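# Move every red foam block onto the desk

## Task

Carry all of the red foam blocks found in the room onto the desk so they rest there by themselves, without the robot holding them. Every other object must stay on the shelf, table or counter it started on, the coffee table must be standing upright when you finish, and the robot itself must not fall or be left leaning.

## Robot and tools

Robot: a Hello Robot Stretch 3 with a single arm. It has a two-wheeled base (0.33 m long, 0.34 m wide), a lift that slides up a mast, and a telescoping arm that reaches out to the robot's right side. The base cannot move sideways, so to shift the gripper forward or back you drive the base. Turns on the spot pivot about the point between the drive wheels, 0.05 m behind the front edge. With the arm pulled in and the wrist folded, a turn sweeps a circle of radius 0.28 m; an unfolded wrist reaches past that circle.

Frames: the base frame has its origin on the floor between the drive wheels, x forward, y left, z up. hand_pose is reported in it, at the point where the closed fingertips meet. The odometry frame is the base frame as it was at scene start. Heading is positive to the left, from -3.142 to 3.142.

Tool execute_actions takes "actions", a list run in order (an empty list just returns the current state and images). Each action may have "robot" (a command), "steps" (1 to 450 control steps at 30 per second; default 1) and "until" (a condition that ends the action early; only valid with steps). An action with only steps simply waits. A command can hold:
- "base": exactly one of {"translate_m": d}, a relative drive of d metres straight ahead (negative is backward, |d| at most 1), or {"rotate_rad": d}, a relative turn of d radians, positive counter-clockwise seen from above (|d| at most 3.2). Both are offsets from where the base is when that command begins.
- "joints": absolute targets by name, one number each: lift_m (arm height, 0 to 1.1), arm_m (extension, 0 to 0.52), wrist_yaw_rad (-1.345 to 4.42; 0 is along the arm, positive swings toward the front, 3.0 is folded over the base), wrist_pitch_rad (-1.57 to 0.451; negative tips the fingertips down), wrist_roll_rad (-2.911 to 2.911), gripper_m (-0.089 to 0.179; larger is wider; actual fingertip gap is about 0.007 less when nearly shut and 0.025 less when fully open), head_pan_rad (-3.953 to 1.73; positive left, -1.57 looks along the arm), head_tilt_rad (-1.53 to 0.419; negative down). Unnamed joints keep their previous goal.
- "contact_limits": {"arm_m": effort percent 1 to 100}, the motor effort at which that arm motion halts; lower is gentler.
Instead of one command, "robot" may be a list of up to 8 commands and {"pause_s": seconds up to 15} entries, executed one after another. {"robot": {"stop": true}} brakes everything and clears the queue. Any new command takes over immediately. One invalid value rejects the whole call.

Waiting: "until": {"robot": {"status": "ended"}} with steps 450 holds until nothing reports moving and no queue is running. You can also compare fields, e.g. {"robot": {"lift_m": [">", 0.3]}}, or use {"any": {"status": "ended"}} to return when the first motion ends.

Tool zoom_image: "camera" is head_camera, nav_camera or wrist_camera; "region" is [x0, y0, x1, y1] in that camera's pixels, origin top-left, at most 504 by 504. head_camera and nav_camera move with the head; wrist_camera rides on the gripper.

Tool finished_scene: "scene" is the number of the scene being ended. It is final, so only call it after all motion has settled.

Results: base_status shows progress as (distance so far of goal). joint_goals, joint_status (moving, done, off_target, contact_stop, time_out, stopped, not_commanded, torque_fault), measured_speeds, refusals, queue and queue_left are listed. "done" means within tolerance, not exactly there. contact_stop means the lift or arm hit something and went slack until its next command. on_its_own lines report goals the robot changed itself, slack or switched-off servos, loaded motors at rest, and base_tilt leaning 3 degrees or more. "refused:"/"dropped:" lines name a rejected goal or abandoned queue entries. lidar_m gives 12 distances in 30-degree sectors, first straight ahead and counter-clockwise, at 0.17 m height (table legs, not tops). wrist_depth_mm and head_depth_mm are 7x7 grids of depth in mm. motor_effort is in percent, positive toward higher joint values, peak in brackets. Every successful call also returns one image per camera.

Speed: the base runs fast (0.30 m/s, 1.9 rad/s) only while lift_m is under 0.30, arm_m under 0.03 and wrist_yaw_rad over 2.54; otherwise 0.10 m/s and 0.63 rad/s.

Gripping: command gripper_m smaller than the object's width to grasp; open to at least 0.02 above the touch value to let go. Neither the reading nor "done" proves a grip; check the cameras. Squeezing too hard can make the grip weaken and the block slip.

What to avoid: fold or unfold the wrist only with lift_m between 0.32 and 0.95, pitch -0.4 and roll near 0, or the gripper may strike the robot. With wrist_yaw_rad below -0.4 keep pitch at -0.5 or lower. Pushing into something rigid with the gripper above about 0.45 m can tip the robot, and a second push after a contact_stop makes that likelier. Do not drive while the gripper holds or presses on something fixed, and watch for snags, especially reversing. If the base leans, back off in small steps, lift the gripper away, and lower lift_m to about 0.2 if needed. Avoid drops, slams and hard pushes, keep the coffee table upright, leave other items in place, and make sure blocks are released and resting before finishing. Loose objects may occasionally get nudged by outside forces.

Each tool is called after "Emit:" as name(argument=value, ...), one argument or row to a line, values as JSON.

## Session

Emit:
execute_actions(
  actions=[],
)

Scene clock: 0.00 s.
robot.base_odometry: x=+0.000 y=+0.000 heading=+0.000 (m, m, rad; robot's odometry frame)
robot.turned_by_wheels: +0.000 (rad since the last result)
robot.turned_by_imu: +0.000 (rad since the last result)
robot.base_tilt: forward=+0.2 right=+1.8 (deg)
robot.lidar_m: 2.43 1.57 1.69 1.26 1.59 1.31 1.33 1.48 0.75 0.69 0.76 1.23
robot.head_depth_mm: 1811 2270 2270 2283 2264 2257 2222 / 1810 2312 2324 2292 2301 2296 2257 / 1839 2344 2379 2362 2334 2307 2231 / 1847 2407 2389 2415 2375 2383 2197 / 1860 2441 2448 2431 2431 2430 2177 / 1876 2505 2505 2504 2470 2512 2175 / 1891 2555 2580 2553 2549 2429 2151
robot.base_status: not_commanded
robot.joint_positions: lift_m=+0.302 arm_m=+0.001 wrist_yaw_rad=+2.869 wrist_pitch_rad=-0.363 wrist_roll_rad=+0.004 gripper_m=+0.037 head_pan_rad=-0.014 head_tilt_rad=-0.014
robot.joint_goals: lift_m=+0.302 arm_m=+0.001 wrist_yaw_rad=+2.869 wrist_pitch_rad=-0.363 wrist_roll_rad=+0.004 gripper_m=+0.037 head_pan_rad=-0.014 head_tilt_rad=-0.014
robot.joint_status: lift_m=not_commanded arm_m=not_commanded wrist_yaw_rad=not_commanded wrist_pitch_rad=not_commanded wrist_roll_rad=not_commanded gripper_m=not_commanded head_pan_rad=not_commanded head_tilt_rad=not_commanded
robot.measured_speeds: translate_m=+0.000 rotate_rad=+0.000 lift_m=+0.000 arm_m=+0.000 wrist_yaw_rad=+0.000 wrist_pitch_rad=+0.000 wrist_roll_rad=+0.000 head_pan_rad=+0.000 head_tilt_rad=+0.000
robot: refusals=0 queue=idle queue_left=0
robot.motor_effort: left_wheel=+0 right_wheel=+0 lift_m=+26 arm_m=+0 wrist_yaw_rad=+1 wrist_pitch_rad=+10 wrist_roll_rad=+0 gripper_m=+0 head_pan_rad=+0 head_tilt_rad=+1 (%)
robot.hand_pose: x=+0.0409 y=+0.0762 z=+0.3269 quat_wxyz=(+0.221, +0.707, +0.032, +0.671) (m; robot's base frame)
robot.wrist_depth_mm: - - - - - - - / - - - - - - - / - - - - - - - / - 862 896 904 941 956 - / - 703 706 726 725 735 752 / 561 576 - 594 603 606 617 / 487 - 479 505 494 517 522
pictures: head_camera (sideways: a quarter turn clockwise sets it upright), nav_camera (sideways: a quarter turn counterclockwise sets it upright), wrist_camera
Images, in order (width x height): head_camera 896x504, nav_camera 672x504, wrist_camera 644x364.

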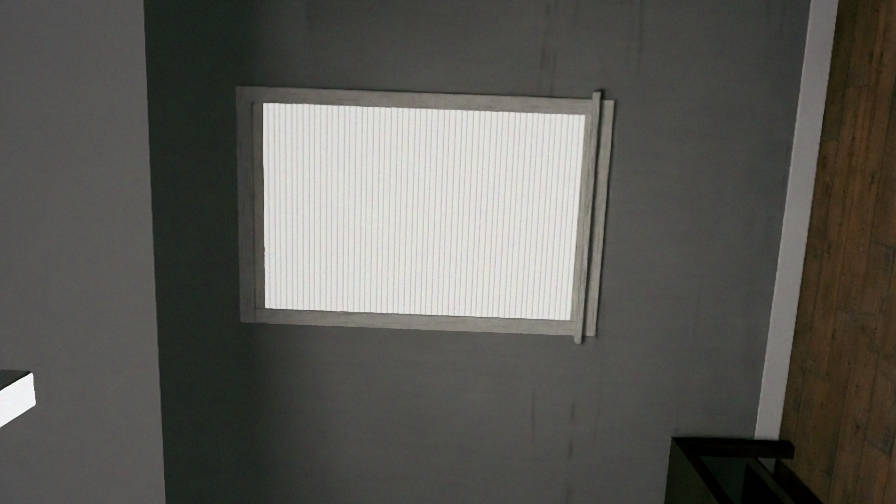

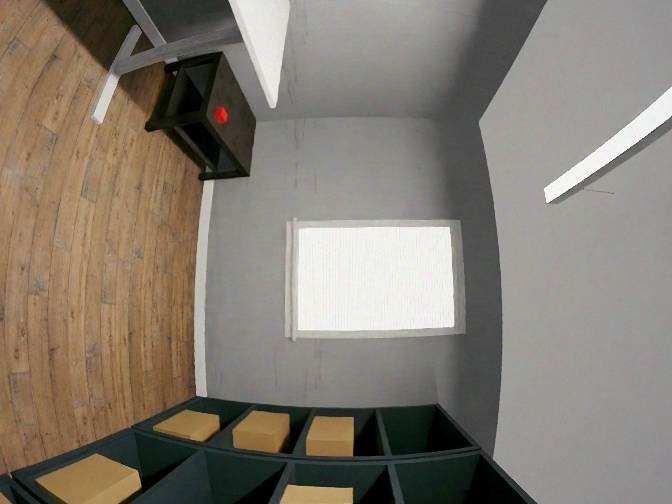

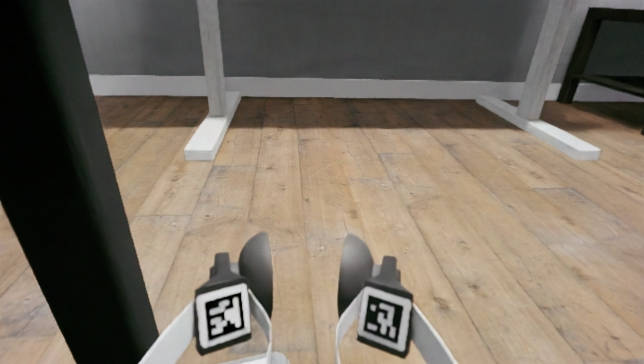

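Emit:
execute_actions(
  actions=[
    {"robot":{"joints":{"head_pan_rad":0.9,"head_tilt_rad":-0.5}},"steps":200,"until":{"robot":{"status":"ended"}}},
  ],
)

Emit:
execute_actions(
  actions=[
    {"robot":{"joints":{"head_pan_rad":-1.5}},"steps":200,"until":{"robot":{"status":"ended"}}},
  ],
)

Emit:
execute_actions(
  actions=[
    {"robot":{"joints":{"head_pan_rad":-3.3}},"steps":200,"until":{"robot":{"status":"ended"}}},
  ],
)

Scene clock: 1.30 s.
robot.base_odometry: x=+0.000 y=+0.000 heading=+0.000 (m, m, rad; robot's odometry frame)
robot.turned_by_wheels: +0.000 (rad since the last result)
robot.turned_by_imu: +0.000 (rad since the last result)
robot.base_tilt: forward=+0.2 right=+2.0 (deg)
robot.lidar_m: 2.43 1.57 1.69 1.26 1.60 1.31 1.33 1.48 0.75 0.69 0.77 1.22
robot.head_depth_mm: 1821 2024 2150 2174 2005 1617 1317 / 1738 1904 1402 2283 2058 1598 1314 / 1651 1799 1369 2195 1903 1609 1314 / 1552 1702 1234 2077 2016 1594 1312 / 1481 1620 1203 1953 2011 1583 1301 / 1413 1556 1190 1852 1931 1576 1297 / 1381 1480 1174 1738 1854 1568 1295
robot.base_status: not_commanded
robot.joint_positions: lift_m=+0.302 arm_m=+0.001 wrist_yaw_rad=+2.869 wrist_pitch_rad=-0.363 wrist_roll_rad=+0.004 gripper_m=+0.037 head_pan_rad=+0.893 head_tilt_rad=-0.494
robot.joint_goals: lift_m=+0.302 arm_m=+0.001 wrist_yaw_rad=+2.869 wrist_pitch_rad=-0.363 wrist_roll_rad=+0.004 gripper_m=+0.037 head_pan_rad=+0.900 head_tilt_rad=-0.500
robot.joint_status: lift_m=not_commanded arm_m=not_commanded wrist_yaw_rad=not_commanded wrist_pitch_rad=not_commanded wrist_roll_rad=not_commanded gripper_m=not_commanded head_pan_rad=done head_tilt_rad=done
robot.measured_speeds: translate_m=+0.000 rotate_rad=+0.000 lift_m=+0.000 arm_m=+0.000 wrist_yaw_rad=+0.000 wrist_pitch_rad=+0.000 wrist_roll_rad=+0.000 head_pan_rad=+0.000 head_tilt_rad=+0.000
robot: refusals=0 queue=done queue_left=0
robot.motor_effort: left_wheel=-1(0) right_wheel=-1(1) lift_m=+27(28) arm_m=+0(0) wrist_yaw_rad=+0(1) wrist_pitch_rad=+10(10) wrist_roll_rad=+0(0) gripper_m=+0(1) head_pan_rad=+2(33) head_tilt_rad=-3(33) (%)
robot.hand_pose: x=+0.0409 y=+0.0762 z=+0.3269 quat_wxyz=(+0.221, +0.707, +0.032, +0.671) (m; robot's base frame)
robot.wrist_depth_mm: - - - - - - - / - - - - - - - / - - - - - - - / - 882 902 912 947 950 - / - 690 715 719 725 745 758 / 555 578 - 589 602 611 622 / 481 - 480 503 492 517 521
pictures: head_camera (sideways: a quarter turn clockwise sets it upright), nav_camera (sideways: a quarter turn counterclockwise sets it upright), wrist_camera
camera_calibration (this result's frames):
head_camera: T_world_to_cam=[[-0.25589, -0.384912, -0.886771, 1.18153], [-0.792052, 0.609393, -0.0359556, 0.0542928], [0.554232, 0.693169, -0.460808, 0.553788], [0, 0, 0, 1]] pos_world=[0.0384173, 0.0378309, 1.30489]
nav_camera: T_world_to_cam=[[0.329602, 0.396641, 0.856761, -1.07497], [0.780199, -0.625442, -0.0105966, 0.0587387], [0.531651, 0.671936, -0.515605, 0.620976], [0, 0, 0, 1]] pos_world=[-0.0216584, 0.045859, 1.24179]
Images, in order (width x height): head_camera 896x504, nav_camera 672x504, wrist_camera 644x364.

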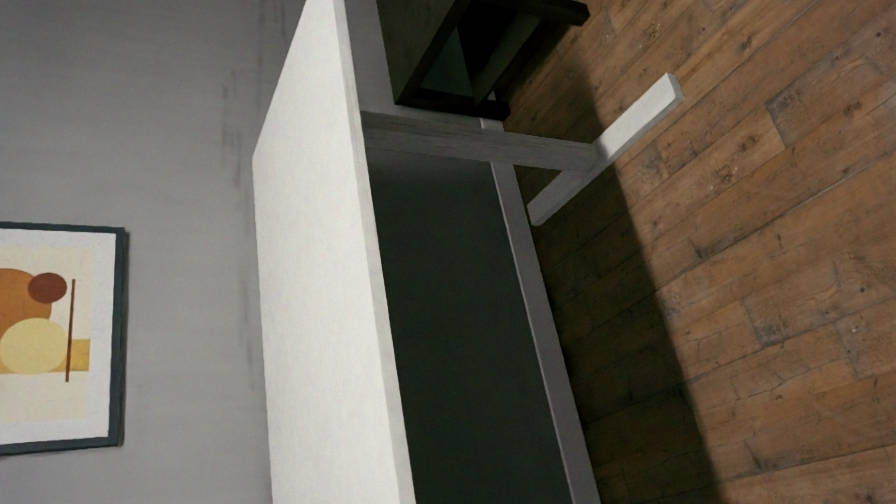

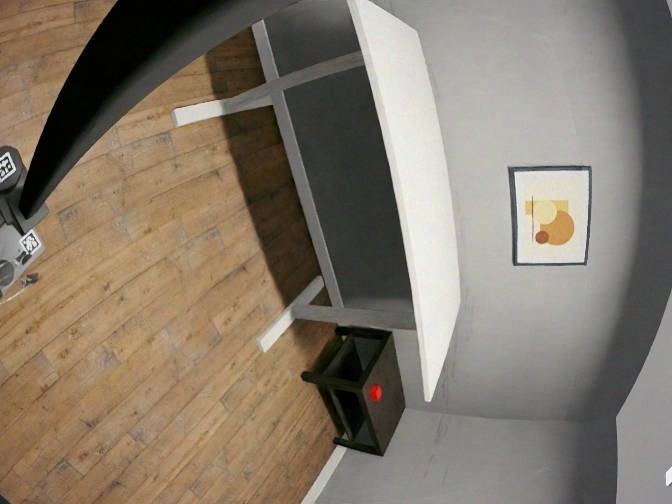

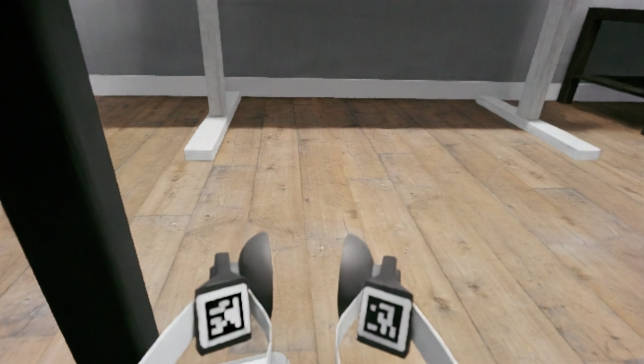

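Scene clock: 3.03 s.
robot.base_odometry: x=+0.000 y=+0.000 heading=+0.000 (m, m, rad; robot's odometry frame)
robot.turned_by_wheels: +0.000 (rad since the last result)
robot.turned_by_imu: +0.000 (rad since the last result)
robot.base_tilt: forward=+0.1 right=+1.8 (deg)
robot.lidar_m: 2.43 1.58 1.69 1.26 1.60 1.32 1.34 1.48 0.75 0.69 0.76 1.23
robot.head_depth_mm: 894 589 624 670 797 825 1212 / 914 605 644 690 808 861 1243 / 941 628 667 714 835 894 1042 / 970 1049 1084 807 1205 1008 1077 / 997 1069 1071 1283 1197 1035 1138 / 875 942 950 1018 1106 1094 1205 / 741 782 824 865 966 1070 1224
robot.base_status: not_commanded
robot.joint_positions: lift_m=+0.302 arm_m=+0.001 wrist_yaw_rad=+2.869 wrist_pitch_rad=-0.363 wrist_roll_rad=+0.004 gripper_m=+0.037 head_pan_rad=-1.493 head_tilt_rad=-0.494
robot.joint_goals: lift_m=+0.302 arm_m=+0.001 wrist_yaw_rad=+2.869 wrist_pitch_rad=-0.363 wrist_roll_rad=+0.004 gripper_m=+0.037 head_pan_rad=-1.500 head_tilt_rad=-0.500
robot.joint_status: lift_m=not_commanded arm_m=not_commanded wrist_yaw_rad=not_commanded wrist_pitch_rad=not_commanded wrist_roll_rad=not_commanded gripper_m=not_commanded head_pan_rad=done head_tilt_rad=done
robot.measured_speeds: translate_m=+0.000 rotate_rad=+0.000 lift_m=+0.000 arm_m=+0.000 wrist_yaw_rad=+0.000 wrist_pitch_rad=+0.000 wrist_roll_rad=+0.000 head_pan_rad=+0.000 head_tilt_rad=+0.000
robot: refusals=0 queue=done queue_left=0
robot.motor_effort: left_wheel=+0(0) right_wheel=+0(1) lift_m=+27(27) arm_m=+1(0) wrist_yaw_rad=+1(1) wrist_pitch_rad=+10(10) wrist_roll_rad=+0(0) gripper_m=+0(0) head_pan_rad=-4(34) head_tilt_rad=-4(4) (%)
robot.hand_pose: x=+0.0409 y=+0.0762 z=+0.3269 quat_wxyz=(+0.221, +0.707, +0.032, +0.671) (m; robot's base frame)
robot.wrist_depth_mm: - - - - - - - / - - - - - - - / - - - - - - - / - 883 897 928 939 957 - / - 694 708 725 730 743 754 / 559 581 - 591 603 608 618 / 484 - 480 498 493 515 516
pictures: head_camera (sideways: a quarter turn clockwise sets it upright), nav_camera (sideways: a quarter turn counterclockwise sets it upright), wrist_camera
camera_calibration (this result's frames):
head_camera: T_world_to_cam=[[-0.0779268, 0.4559, -0.886613, 1.18024], [0.994333, 0.100051, -0.035948, 0.0433858], [0.0723178, -0.88439, -0.461113, 0.557124], [0, 0, 0, 1]] pos_world=[0.00854231, -0.0496963, 1.30487]
nav_camera: T_world_to_cam=[[0.0323446, -0.514994, 0.856584, -1.07293], [-0.99672, -0.0802263, -0.0105974, 0.069579], [0.0741781, -0.853431, -0.5159, 0.624149], [0, 0, 0, 1]] pos_world=[0.057756, -0.0142998, 1.24179]
wrist_camera: T_world_to_cam=[[0.957318, -0.287108, 0.0333215, -0.0345049], [-0.105289, -0.453768, -0.884878, 0.376108], [0.269176, 0.843602, -0.46463, 0.238274], [0, 0, 0, 1]] pos_world=[0.00849439, -0.0402496, 0.444669]
Images, in order (width x height): head_camera 896x504, nav_camera 672x504, wrist_camera 644x364.

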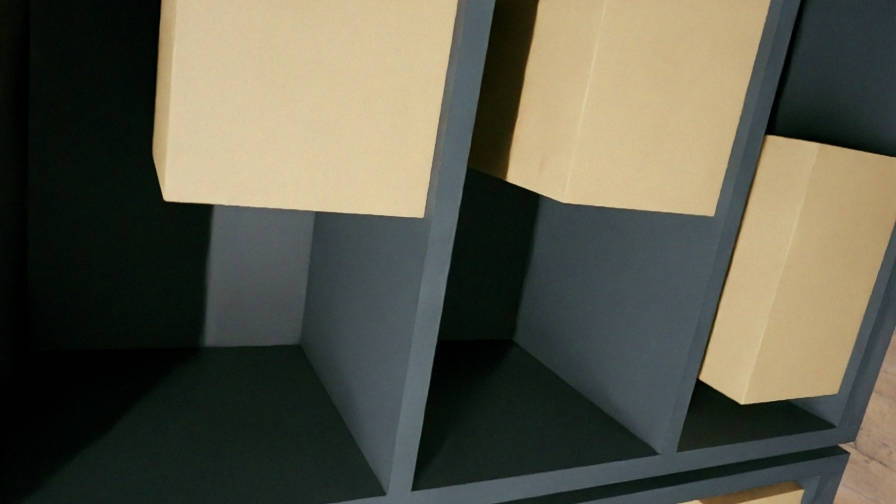

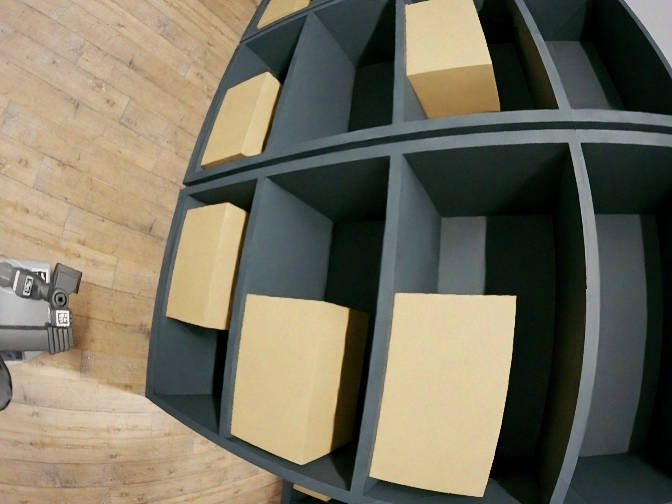

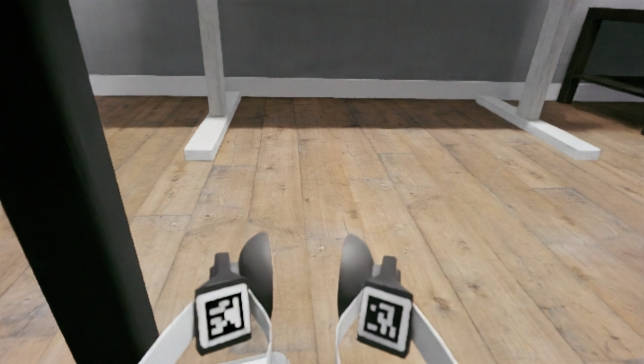

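Scene clock: 4.50 s.
robot.base_odometry: x=+0.000 y=+0.000 heading=+0.000 (m, m, rad; robot's odometry frame)
robot.turned_by_wheels: +0.000 (rad since the last result)
robot.turned_by_imu: +0.000 (rad since the last result)
robot.base_tilt: forward=+0.3 right=+1.9 (deg)
robot.lidar_m: 2.43 1.57 1.69 1.26 1.59 1.31 1.33 1.48 0.75 0.69 0.77 1.23
robot.head_depth_mm: 1074 1161 1268 1399 1548 1609 1317 / 1090 1175 1280 1408 1567 1599 1317 / 1105 1203 1311 1436 1593 1598 1314 / 1113 1205 1318 1447 1613 1600 1310 / 1117 1218 1323 1471 1623 1581 1300 / 1128 1225 1339 1466 1643 1572 1295 / 1128 1224 1345 1490 1654 1573 1288
robot.base_status: not_commanded
robot.joint_positions: lift_m=+0.302 arm_m=+0.001 wrist_yaw_rad=+2.869 wrist_pitch_rad=-0.363 wrist_roll_rad=+0.004 gripper_m=+0.037 head_pan_rad=-3.293 head_tilt_rad=-0.494
robot.joint_goals: lift_m=+0.302 arm_m=+0.001 wrist_yaw_rad=+2.869 wrist_pitch_rad=-0.363 wrist_roll_rad=+0.004 gripper_m=+0.037 head_pan_rad=-3.300 head_tilt_rad=-0.500
robot.joint_status: lift_m=not_commanded arm_m=not_commanded wrist_yaw_rad=not_commanded wrist_pitch_rad=not_commanded wrist_roll_rad=not_commanded gripper_m=not_commanded head_pan_rad=done head_tilt_rad=done
robot.measured_speeds: translate_m=+0.000 rotate_rad=+0.000 lift_m=+0.000 arm_m=+0.000 wrist_yaw_rad=+0.000 wrist_pitch_rad=+0.000 wrist_roll_rad=+0.000 head_pan_rad=+0.000 head_tilt_rad=+0.000
robot: refusals=0 queue=done queue_left=0
robot.motor_effort: left_wheel=+0(1) right_wheel=-1(0) lift_m=+27(27) arm_m=+1(1) wrist_yaw_rad=+0(0) wrist_pitch_rad=+10(10) wrist_roll_rad=+0(0) gripper_m=-1(0) head_pan_rad=-3(31) head_tilt_rad=-2(4) (%)
robot.hand_pose: x=+0.0409 y=+0.0762 z=+0.3269 quat_wxyz=(+0.221, +0.707, +0.032, +0.671) (m; robot's base frame)
robot.wrist_depth_mm: - - - - - - - / - - - - - - - / - - - - - - - / - 878 895 917 944 957 - / - 702 707 724 727 734 760 / 558 581 - 593 609 607 617 / 482 - 484 501 492 511 525
pictures: head_camera (sideways: a quarter turn clockwise sets it upright), nav_camera (sideways: a quarter turn counterclockwise sets it upright), wrist_camera
camera_calibration (this result's frames):
head_camera: T_world_to_cam=[[0.461716, -0.0277005, -0.886595, 1.17692], [-0.128485, -0.99106, -0.0359471, 0.0502339], [-0.877673, 0.130511, -0.461147, 0.562964], [0, 0, 0, 1]] pos_world=[-0.0428515, 0.00891299, 1.30487]
nav_camera: T_world_to_cam=[[-0.508906, 0.085517, 0.856564, -1.0696], [0.148335, 0.98888, -0.0105974, 0.0625942], [-0.847945, 0.121665, -0.515933, 0.629818], [0, 0, 0, 1]] pos_world=[-0.0195601, -0.0470563, 1.24179]
wrist_camera: T_world_to_cam=[[0.957319, -0.287108, 0.0333214, -0.0345048], [-0.105289, -0.453768, -0.884878, 0.376108], [0.269176, 0.843602, -0.46463, 0.238274], [0, 0, 0, 1]] pos_world=[0.00849437, -0.0402496, 0.444669]
Images, in order (width x height): head_camera 896x504, nav_camera 672x504, wrist_camera 644x364.

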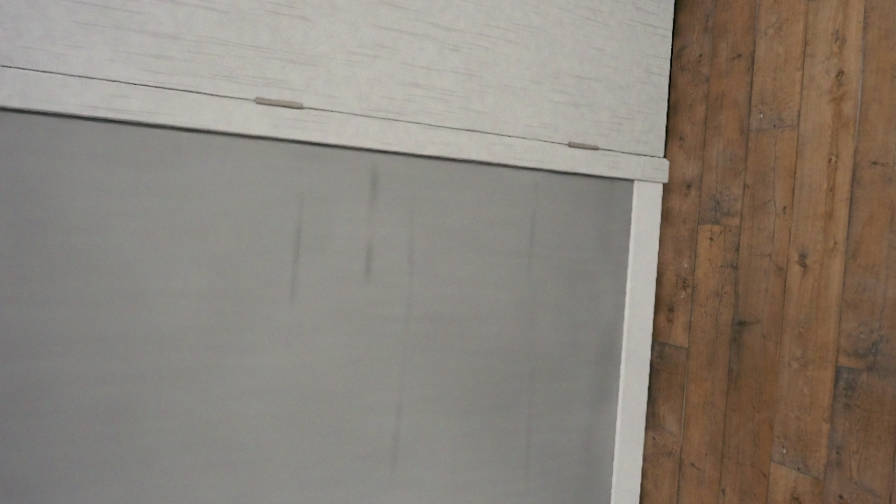

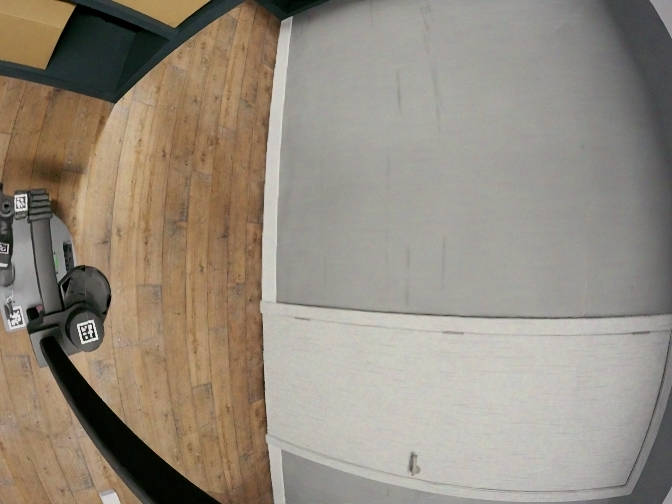

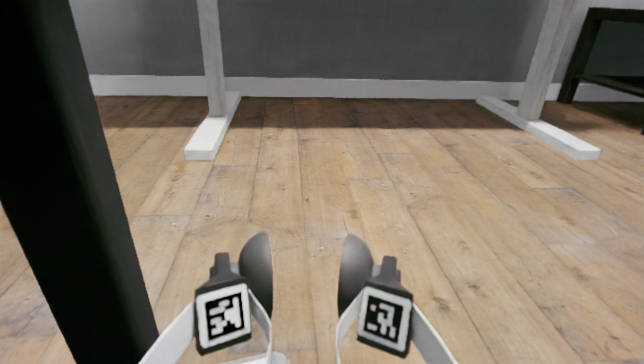

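Emit:
execute_actions(
  actions=[
    {"robot":{"base":{"translate_m":-0.4},"joints":{"head_pan_rad":-1.9,"lift_m":0.27}},"steps":200,"until":{"robot":{"status":"ended"}}},
  ],
)

Emit:
execute_actions(
  actions=[
    {"robot":[{"base":{"translate_m":1},"joints":{"head_pan_rad":-1.6}},{"base":{"translate_m":0.3}}],"steps":400,"until":{"robot":{"status":"ended"}}},
  ],
)

Emit:
execute_actions(
  actions=[
    {"robot":[{"base":{"translate_m":0.8},"joints":{"head_pan_rad":-2.0}}],"steps":400,"until":{"robot":{"status":"ended"}}},
  ],
)

Emit:
execute_actions(
  actions=[
    {"robot":[{"base":{"rotate_rad":2.94},"joints":{"head_pan_rad":-1.57,"head_tilt_rad":-0.8}}],"steps":400,"until":{"robot":{"status":"ended"}}},
  ],
)

Scene clock: 8.10 s.
robot.base_odometry: x=-0.400 y=+0.000 heading=+0.000 (m, m, rad; robot's odometry frame)
robot.turned_by_wheels: +0.000 (rad since the last result)
robot.turned_by_imu: -0.002 (rad since the last result)
robot.base_tilt: forward=+0.3 right=+1.8 (deg)
robot.lidar_m: 2.82 1.90 1.32 1.76 1.12 0.94 0.94 1.05 1.67 0.59 0.73 1.08
robot.head_depth_mm: 1772 1858 1884 1938 1932 1611 1319 / 1793 1968 1783 2014 2029 1613 1315 / 1759 1942 1752 1934 2003 1586 1313 / 1735 1908 1890 1964 1992 1592 1309 / 1710 1886 2127 1883 1953 1538 1268 / 471 519 568 625 730 785 1136 / 836 575 579 619 765 778 1159
robot.base_status: done (translate_m -0.4000 of -0.4000)
robot.joint_positions: lift_m=+0.270 arm_m=+0.001 wrist_yaw_rad=+2.869 wrist_pitch_rad=-0.364 wrist_roll_rad=+0.004 gripper_m=+0.037 head_pan_rad=-1.907 head_tilt_rad=-0.495
robot.joint_goals: lift_m=+0.270 arm_m=+0.001 wrist_yaw_rad=+2.869 wrist_pitch_rad=-0.364 wrist_roll_rad=+0.004 gripper_m=+0.037 head_pan_rad=-1.900 head_tilt_rad=-0.500
robot.joint_status: lift_m=done arm_m=not_commanded wrist_yaw_rad=not_commanded wrist_pitch_rad=not_commanded wrist_roll_rad=not_commanded gripper_m=not_commanded head_pan_rad=done head_tilt_rad=done
robot.measured_speeds: translate_m=+0.000 rotate_rad=+0.000 lift_m=+0.000 arm_m=+0.000 wrist_yaw_rad=+0.000 wrist_pitch_rad=+0.000 wrist_roll_rad=+0.000 head_pan_rad=+0.000 head_tilt_rad=+0.000
robot: refusals=0 queue=done queue_left=0
robot.motor_effort: left_wheel=+0(7) right_wheel=+0(5) lift_m=+18(27) arm_m=+0(1) wrist_yaw_rad=+0(1) wrist_pitch_rad=+10(11) wrist_roll_rad=+0(0) gripper_m=-1(1) head_pan_rad=+3(33) head_tilt_rad=-2(4) (%)
robot.hand_pose: x=+0.0408 y=+0.0761 z=+0.2953 quat_wxyz=(+0.222, +0.707, +0.032, +0.670) (m; robot's base frame)
robot.wrist_depth_mm: - - - - - - - / - - - - - - - / - - - - - - - / - 815 839 848 877 877 900 / - 650 657 673 674 692 696 / 514 541 - 547 564 563 577 / 448 - - 467 461 478 481
pictures: head_camera (sideways: a quarter turn clockwise sets it upright), nav_camera (sideways: a quarter turn counterclockwise sets it upright), wrist_camera
camera_calibration (this result's frames):
head_camera: T_world_to_cam=[[0.112478, 0.449375, -0.886234, 1.17858], [0.950462, -0.308758, -0.0359297, 0.0436296], [-0.289777, -0.83829, -0.461843, 0.560283], [0, 0, 0, 1]] pos_world=[-0.0116754, -0.0464754, 1.30483]
nav_camera: T_world_to_cam=[[-0.177988, -0.48509, 0.856159, -1.07109], [-0.944652, 0.327902, -0.0105992, 0.0692638], [-0.275594, -0.810659, -0.516604, 0.6272], [0, 0, 0, 1]] pos_world=[0.047642, -0.0338419, 1.24177]
wrist_camera: T_world_to_cam=[[0.957329, -0.287071, 0.0333442, -0.0334633], [-0.105573, -0.454785, -0.884322, 0.34797], [0.269027, 0.843066, -0.465686, 0.224052], [0, 0, 0, 1]] pos_world=[0.00849581, -0.040245, 0.413171]
Images, in order (width x height): head_camera 896x504, nav_camera 672x504, wrist_camera 644x364.

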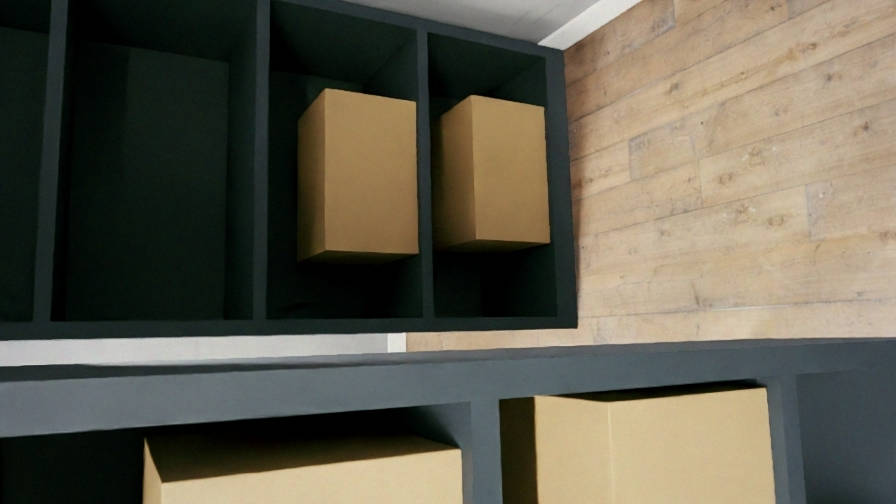

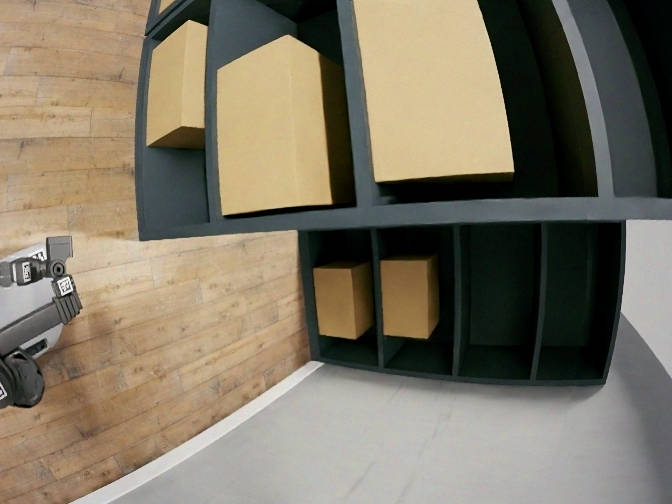

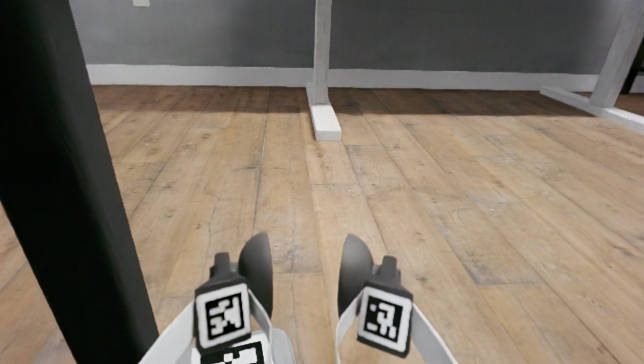

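Scene clock: 15.93 s.
robot.base_odometry: x=+0.900 y=+0.000 heading=+0.000 (m, m, rad; robot's odometry frame)
robot.turned_by_wheels: +0.000 (rad since the last result)
robot.turned_by_imu: +0.006 (rad since the last result)
robot.base_tilt: forward=+0.3 right=+1.8 (deg)
robot.lidar_m: 1.54 1.69 1.06 1.52 1.69 2.21 2.19 1.04 0.86 0.86 1.01 1.54
robot.head_depth_mm: 1038 1103 1129 1313 1184 1103 1216 / 1051 760 810 1358 1209 1152 1224 / 1069 765 827 1388 1205 1173 1245 / 1091 780 842 1420 1203 1208 1265 / 1109 796 861 1435 1191 1494 1292 / 1126 820 887 1425 1230 1473 1294 / 991 1052 1027 1148 1153 1309 1299
robot.base_status: done (translate_m +0.3000 of +0.3000)
robot.joint_positions: lift_m=+0.270 arm_m=+0.001 wrist_yaw_rad=+2.869 wrist_pitch_rad=-0.365 wrist_roll_rad=+0.004 gripper_m=+0.037 head_pan_rad=-1.607 head_tilt_rad=-0.495
robot.joint_goals: lift_m=+0.270 arm_m=+0.001 wrist_yaw_rad=+2.869 wrist_pitch_rad=-0.365 wrist_roll_rad=+0.004 gripper_m=+0.037 head_pan_rad=-1.600 head_tilt_rad=-0.500
robot.joint_status: lift_m=done arm_m=not_commanded wrist_yaw_rad=not_commanded wrist_pitch_rad=not_commanded wrist_roll_rad=not_commanded gripper_m=not_commanded head_pan_rad=done head_tilt_rad=done
robot.measured_speeds: translate_m=+0.000 rotate_rad=+0.000 lift_m=+0.000 arm_m=+0.000 wrist_yaw_rad=+0.000 wrist_pitch_rad=+0.000 wrist_roll_rad=+0.000 head_pan_rad=+0.000 head_tilt_rad=+0.000
robot: refusals=0 queue=done queue_left=0
robot.motor_effort: left_wheel=+0(6) right_wheel=+0(4) lift_m=+19(18) arm_m=+1(1) wrist_yaw_rad=+1(0) wrist_pitch_rad=+11(11) wrist_roll_rad=+0(0) gripper_m=-1(0) head_pan_rad=+2(21) head_tilt_rad=-3(2) (%)
robot.hand_pose: x=+0.0408 y=+0.0760 z=+0.2953 quat_wxyz=(+0.222, +0.707, +0.032, +0.670) (m; robot's base frame)
robot.wrist_depth_mm: - - - - - - - / - - - - - - - / - - - - - - - / - 821 823 860 877 886 907 / - 650 669 671 682 691 701 / 515 540 - 547 557 561 572 / 451 - - 463 462 481 475
pictures: head_camera (sideways: a quarter turn clockwise sets it upright), nav_camera (sideways: a quarter turn counterclockwise sets it upright), wrist_camera
camera_calibration (this result's frames):
head_camera: T_world_to_cam=[[-0.0253488, 0.462544, -0.886234, 1.17942], [0.999255, -0.0140791, -0.0359297, 0.0433319], [-0.0290965, -0.886484, -0.461843, 0.558693], [0, 0, 0, 1]] pos_world=[0.0028533, -0.0496527, 1.30483]
nav_camera: T_world_to_cam=[[-0.0266803, -0.516024, 0.856159, -1.07201], [-0.999363, 0.034085, -0.0105992, 0.0695975], [-0.0237127, -0.855896, -0.516604, 0.625664], [0, 0, 0, 1]] pos_world=[0.0557877, -0.0200535, 1.24177]
wrist_camera: T_world_to_cam=[[0.95733, -0.287065, 0.0333476, -0.0334638], [-0.105615, -0.454934, -0.88424, 0.347913], [0.269005, 0.842988, -0.465841, 0.224102], [0, 0, 0, 1]] pos_world=[0.00849601, -0.0402443, 0.41315]
Images, in order (width x height): head_camera 896x504, nav_camera 672x504, wrist_camera 644x364.

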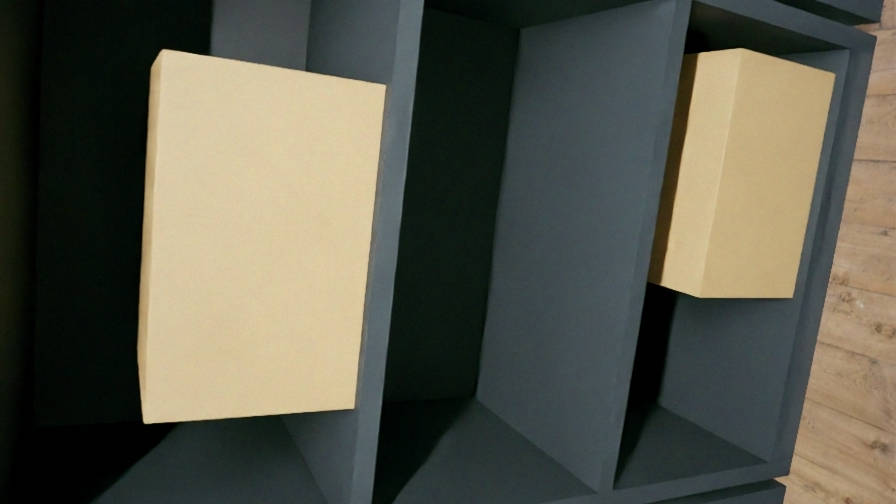

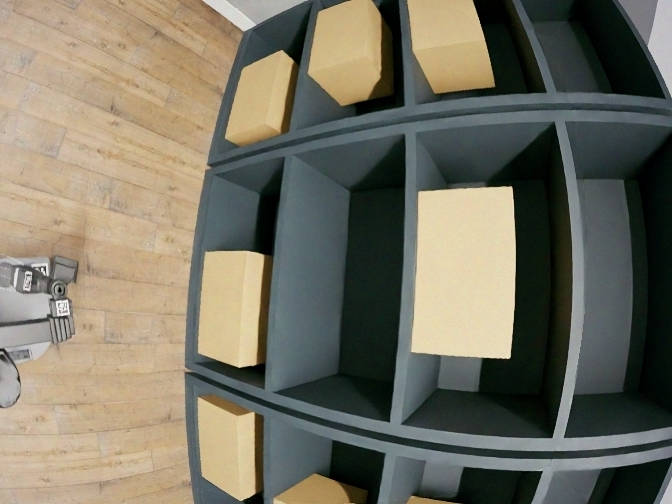

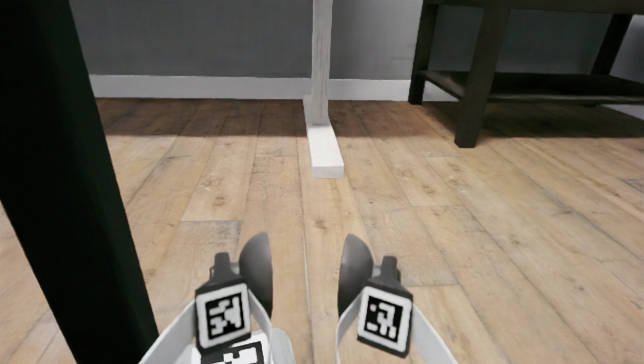

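Scene clock: 20.37 s.
robot.base_odometry: x=+1.700 y=+0.000 heading=+0.000 (m, m, rad; robot's odometry frame)
robot.turned_by_wheels: +0.000 (rad since the last result)
robot.turned_by_imu: +0.004 (rad since the last result)
robot.base_tilt: forward=+0.2 right=+1.8 (deg)
robot.lidar_m: 0.76 0.85 1.36 0.80 1.52 2.10 2.26 1.22 1.00 1.01 0.92 0.76
robot.head_depth_mm: 1301 998 1077 1657 1418 1514 1319 / 1270 991 1056 1626 1408 1504 1317 / 1252 1318 1209 1589 1376 1508 1313 / 851 926 1013 1237 1307 1453 1304 / 994 1140 1026 1409 1265 1408 1303 / 1178 1276 1152 1489 1284 1319 1302 / 1159 1221 1029 1324 1228 1283 1286
robot.base_status: done (translate_m +0.8000 of +0.8000)
robot.joint_positions: lift_m=+0.270 arm_m=+0.001 wrist_yaw_rad=+2.869 wrist_pitch_rad=-0.365 wrist_roll_rad=+0.004 gripper_m=+0.037 head_pan_rad=-1.993 head_tilt_rad=-0.495
robot.joint_goals: lift_m=+0.270 arm_m=+0.001 wrist_yaw_rad=+2.869 wrist_pitch_rad=-0.365 wrist_roll_rad=+0.004 gripper_m=+0.037 head_pan_rad=-2.000 head_tilt_rad=-0.500
robot.joint_status: lift_m=done arm_m=not_commanded wrist_yaw_rad=not_commanded wrist_pitch_rad=not_commanded wrist_roll_rad=not_commanded gripper_m=not_commanded head_pan_rad=done head_tilt_rad=done
robot.measured_speeds: translate_m=+0.000 rotate_rad=+0.000 lift_m=+0.000 arm_m=+0.000 wrist_yaw_rad=+0.000 wrist_pitch_rad=+0.000 wrist_roll_rad=+0.000 head_pan_rad=+0.000 head_tilt_rad=+0.000
robot: refusals=0 queue=done queue_left=0
robot.motor_effort: left_wheel=-1(7) right_wheel=+0(7) lift_m=+18(18) arm_m=+0(0) wrist_yaw_rad=+1(1) wrist_pitch_rad=+11(11) wrist_roll_rad=+0(0) gripper_m=+0(0) head_pan_rad=-4(22) head_tilt_rad=-3(2) (%)
robot.hand_pose: x=+0.0408 y=+0.0760 z=+0.2952 quat_wxyz=(+0.222, +0.707, +0.032, +0.670) (m; robot's base frame)
robot.wrist_depth_mm: - - - - - - 780 / - - - - - - 812 / - - - - - - 814 / - 802 827 841 880 887 806 / - 645 662 666 685 690 696 / 516 542 - 551 557 561 572 / 455 - - 466 460 481 485
pictures: head_camera (sideways: a quarter turn clockwise sets it upright), nav_camera (sideways: a quarter turn counterclockwise sets it upright), wrist_camera
camera_calibration (this result's frames):
head_camera: T_world_to_cam=[[0.150532, 0.438098, -0.886234, 1.17835], [0.920543, -0.388985, -0.0359297, 0.0438121], [-0.360472, -0.810408, -0.461843, 0.560714], [0, 0, 0, 1]] pos_world=[-0.0155885, -0.0447832, 1.30483]
nav_camera: T_world_to_cam=[[-0.218859, -0.468074, 0.856159, -1.07084], [-0.913116, 0.407562, -0.0105992, 0.0690714], [-0.343976, -0.784092, -0.516604, 0.627617], [0, 0, 0, 1]] pos_world=[0.0445926, -0.0372737, 1.24177]
wrist_camera: T_world_to_cam=[[0.957331, -0.287064, 0.0333482, -0.0334639], [-0.105623, -0.454961, -0.884225, 0.347902], [0.269002, 0.842974, -0.465869, 0.224111], [0, 0, 0, 1]] pos_world=[0.00849604, -0.0402442, 0.413147]
Images, in order (width x height): head_camera 896x504, nav_camera 672x504, wrist_camera 644x364.

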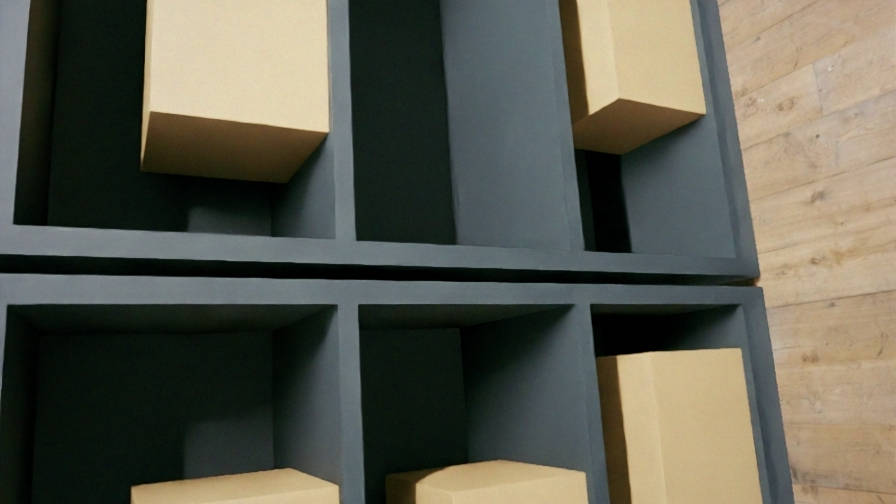

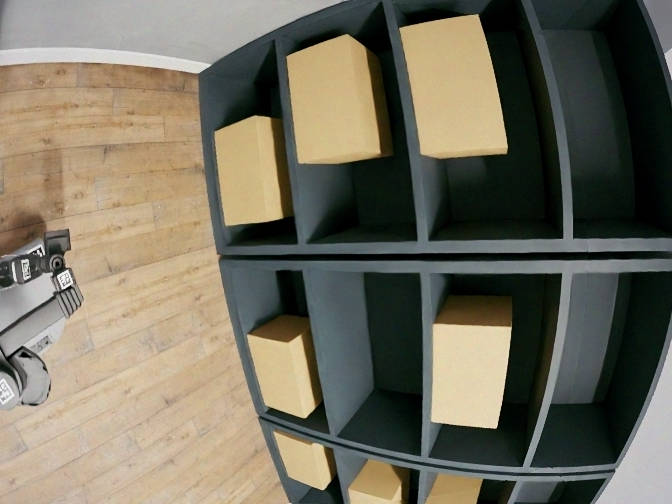

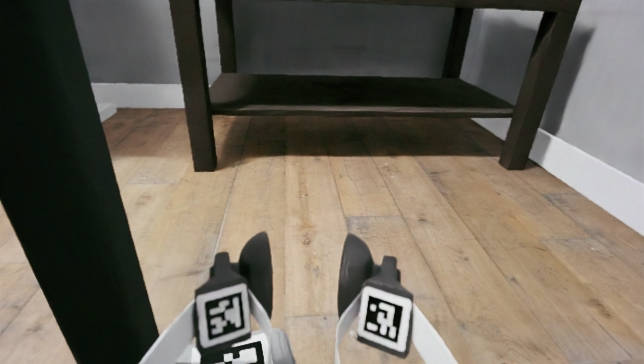

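Scene clock: 23.37 s.
robot.base_odometry: x=+1.700 y=+0.000 heading=+2.940 (m, m, rad; robot's odometry frame)
robot.turned_by_wheels: +2.940 (rad since the last result)
robot.turned_by_imu: +2.971 (rad since the last result)
robot.base_tilt: forward=+0.1 right=+2.0 (deg)
robot.lidar_m: 2.98 1.45 1.17 1.00 1.04 0.79 0.76 0.78 1.00 0.81 0.81 1.90
robot.head_depth_mm: 1165 1320 1462 1208 1443 1314 1147 / 1169 1326 1459 1199 1426 1307 1141 / 1161 1322 1448 1195 1420 1311 1142 / 1164 1322 1446 1193 1456 1304 1137 / 1169 1329 1429 1154 1416 1297 1137 / 1166 1331 1546 1707 1476 1294 1131 / 1171 1329 1546 1748 1500 1286 1125
robot.base_status: done (rotate_rad +2.9399 of +2.9400)
robot.joint_positions: lift_m=+0.270 arm_m=+0.001 wrist_yaw_rad=+2.869 wrist_pitch_rad=-0.365 wrist_roll_rad=+0.004 gripper_m=+0.037 head_pan_rad=-1.577 head_tilt_rad=-0.790
robot.joint_goals: lift_m=+0.270 arm_m=+0.001 wrist_yaw_rad=+2.869 wrist_pitch_rad=-0.365 wrist_roll_rad=+0.004 gripper_m=+0.037 head_pan_rad=-1.570 head_tilt_rad=-0.800
robot.joint_status: lift_m=done arm_m=not_commanded wrist_yaw_rad=not_commanded wrist_pitch_rad=not_commanded wrist_roll_rad=not_commanded gripper_m=not_commanded head_pan_rad=done head_tilt_rad=done
robot.measured_speeds: translate_m=+0.000 rotate_rad=+0.000 lift_m=+0.000 arm_m=+0.000 wrist_yaw_rad=+0.000 wrist_pitch_rad=+0.000 wrist_roll_rad=+0.000 head_pan_rad=+0.000 head_tilt_rad=+0.000
robot: refusals=0 queue=done queue_left=0
robot.motor_effort: left_wheel=-2(6) right_wheel=+1(8) lift_m=+17(18) arm_m=+0(0) wrist_yaw_rad=+0(0) wrist_pitch_rad=+11(11) wrist_roll_rad=+0(0) gripper_m=-1(0) head_pan_rad=+3(23) head_tilt_rad=-5(29) (%)
robot.hand_pose: x=+0.0408 y=+0.0760 z=+0.2952 quat_wxyz=(+0.222, +0.707, +0.032, +0.670) (m; robot's base frame)
robot.wrist_depth_mm: - 872 - - - - - / - 921 - - - - - / - 957 - - - - - / - 824 840 848 867 889 899 / - 647 663 677 682 692 701 / 519 542 - 551 558 565 573 / 448 - - 470 460 480 483
pictures: head_camera (sideways: a quarter turn clockwise sets it upright), nav_camera (sideways: a quarter turn counterclockwise sets it upright), wrist_camera
camera_calibration (this result's frames):
head_camera: T_world_to_cam=[[-0.0379713, 0.699844, -0.713286, 0.954032], [0.999278, 0.0258021, -0.0278801, 0.0328397], [-0.00110738, -0.71383, -0.700318, 0.868766], [0, 0, 0, 1]] pos_world=[0.00437194, -0.0483694, 1.28983]
nav_camera: T_world_to_cam=[[-0.0123417, -0.743711, 0.668387, -0.827348], [-0.999918, 0.0068853, -0.0108021, 0.0698609], [0.00343159, -0.668466, -0.743735, 0.920953], [0, 0, 0, 1]] pos_world=[0.056484, -0.000163093, 1.23869]
wrist_camera: T_world_to_cam=[[0.957331, -0.287065, 0.0333476, -0.033475], [-0.105623, -0.454961, -0.884225, 0.347885], [0.269002, 0.842974, -0.465869, 0.224144], [0, 0, 0, 1]] pos_world=[0.00849611, -0.0402833, 0.413147]
Images, in order (width x height): head_camera 896x504, nav_camera 672x504, wrist_camera 644x364.

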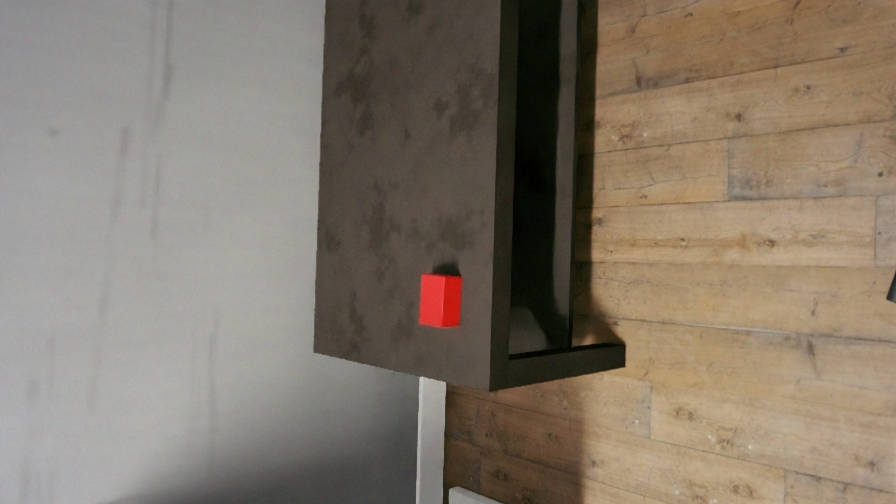

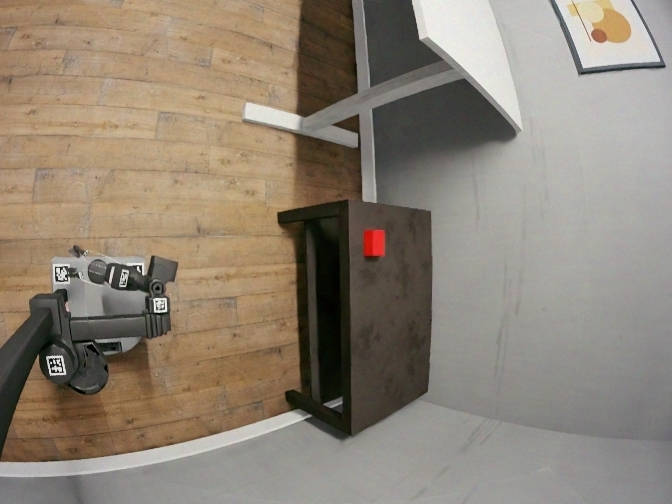

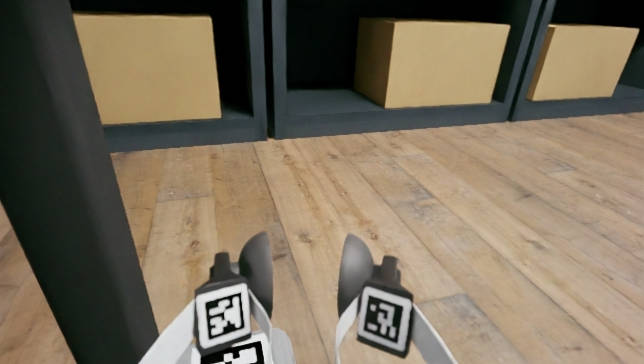

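Emit:
execute_actions(
  actions=[
    {"robot":[{"base":{"translate_m":0.14},"joints":{"lift_m":0.48,"wrist_pitch_rad":-0.4}},{"joints":{"wrist_yaw_rad":0,"gripper_m":0.179,"arm_m":0.15}},{"joints":{"wrist_pitch_rad":-0.2,"arm_m":0.33}}],"steps":450,"until":{"robot":{"status":"ended"}}},
  ],
)

Scene clock: 31.10 s.
robot.base_odometry: x=+1.563 y=+0.028 heading=+2.940 (m, m, rad; robot's odometry frame)
robot.turned_by_wheels: +0.000 (rad since the last result)
robot.turned_by_imu: +0.000 (rad since the last result)
robot.base_tilt: forward=+0.2 right=+1.9 (deg)
robot.lidar_m: 2.84 1.49 1.11 0.99 1.05 0.94 0.90 0.93 1.10 0.78 1.03 1.89
robot.head_depth_mm: 1158 1318 1466 1212 1426 1311 1148 / 1157 1320 1456 1204 1436 1319 1155 / 1157 1320 1449 1195 - 1310 1140 / 1161 1330 1439 1154 1416 1306 1138 / 1156 1322 1532 1732 1479 1301 1135 / 1161 1324 1545 1747 1502 1293 1130 / 1142 1326 1544 1722 1462 1292 1121
robot.base_status: done (translate_m +0.1400 of +0.1400)
robot.joint_positions: lift_m=+0.480 arm_m=+0.330 wrist_yaw_rad=+0.001 wrist_pitch_rad=-0.223 wrist_roll_rad=+0.004 gripper_m=+0.179 head_pan_rad=-1.577 head_tilt_rad=-0.790
robot.joint_goals: lift_m=+0.480 arm_m=+0.330 wrist_yaw_rad=+0.000 wrist_pitch_rad=-0.200 wrist_roll_rad=+0.004 gripper_m=+0.179 head_pan_rad=-1.570 head_tilt_rad=-0.800
robot.joint_status: lift_m=done arm_m=done wrist_yaw_rad=done wrist_pitch_rad=done wrist_roll_rad=not_commanded gripper_m=done head_pan_rad=done head_tilt_rad=done
robot.measured_speeds: translate_m=+0.000 rotate_rad=+0.000 lift_m=+0.000 arm_m=+0.000 wrist_yaw_rad=+0.000 wrist_pitch_rad=+0.000 wrist_roll_rad=+0.000 head_pan_rad=+0.000 head_tilt_rad=+0.000
robot: refusals=0 queue=done queue_left=0
robot.motor_effort: left_wheel=-1(7) right_wheel=+1(7) lift_m=+35(36) arm_m=+4(5) wrist_yaw_rad=-1(3) wrist_pitch_rad=+13(13) wrist_roll_rad=+0(0) gripper_m=+0(100) head_pan_rad=+1(2) head_tilt_rad=-4(5) (%)
robot.hand_pose: x=-0.0212 y=-0.7193 z=+0.5382 quat_wxyz=(+0.702, +0.079, -0.704, -0.079) (m; robot's base frame)
robot.wrist_depth_mm: 687 687 696 702 707 711 712 / 712 719 724 727 741 744 758 / 755 756 771 758 771 775 800 / 792 793 618 530 548 556 574 / 832 842 371 314 364 393 401 / - 866 288 295 299 308 307 / - 738 255 258 262 265 267
pictures: head_camera (sideways: a quarter turn clockwise sets it upright), nav_camera (sideways: a quarter turn counterclockwise sets it upright), wrist_camera
camera_calibration (this result's frames):
head_camera: T_world_to_cam=[[-0.0379993, 0.699842, -0.713286, 0.954032], [0.999277, 0.0258421, -0.0278801, 0.0328397], [-0.00107888, -0.71383, -0.700319, 0.868766], [0, 0, 0, 1]] pos_world=[0.00437387, -0.0483695, 1.28983]
nav_camera: T_world_to_cam=[[-0.012312, -0.743712, 0.668387, -0.827348], [-0.999918, 0.00684537, -0.0108021, 0.0698609], [0.00345829, -0.668465, -0.743735, 0.920953], [0, 0, 0, 1]] pos_world=[0.056484, -0.00016107, 1.23869]
wrist_camera: T_world_to_cam=[[-0.99929, 0.0223494, 0.0303309, -0.0278264], [-0.0210359, 0.336904, -0.941304, 0.796406], [-0.0312562, -0.941274, -0.336195, -0.335116], [0, 0, 0, 1]] pos_world=[-0.0215279, -0.583126, 0.63784]
Images, in order (width x height): head_camera 896x504, nav_camera 672x504, wrist_camera 644x364.

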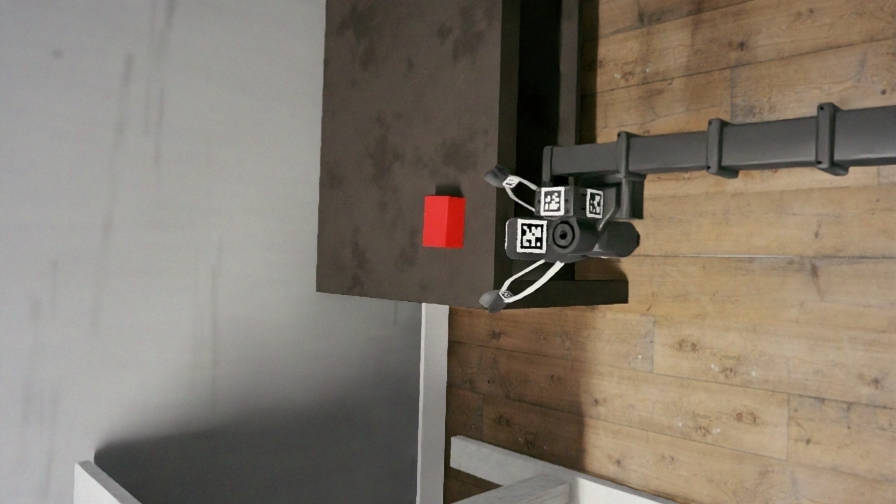

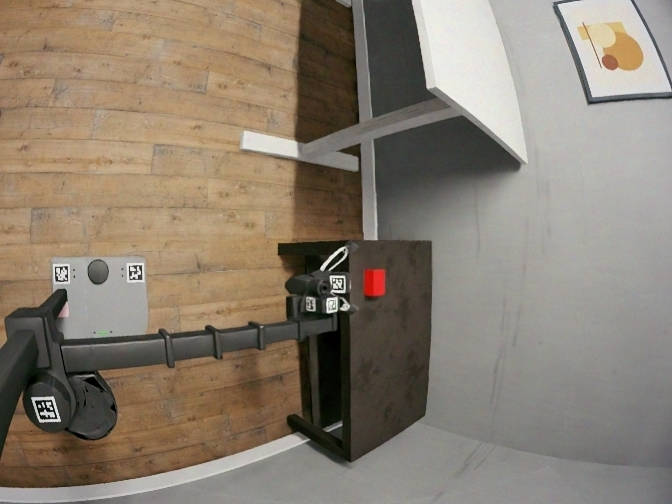

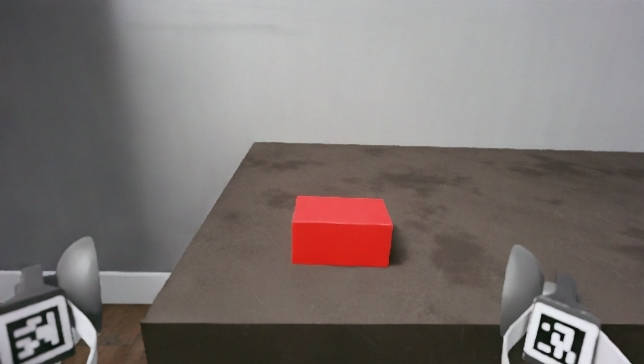

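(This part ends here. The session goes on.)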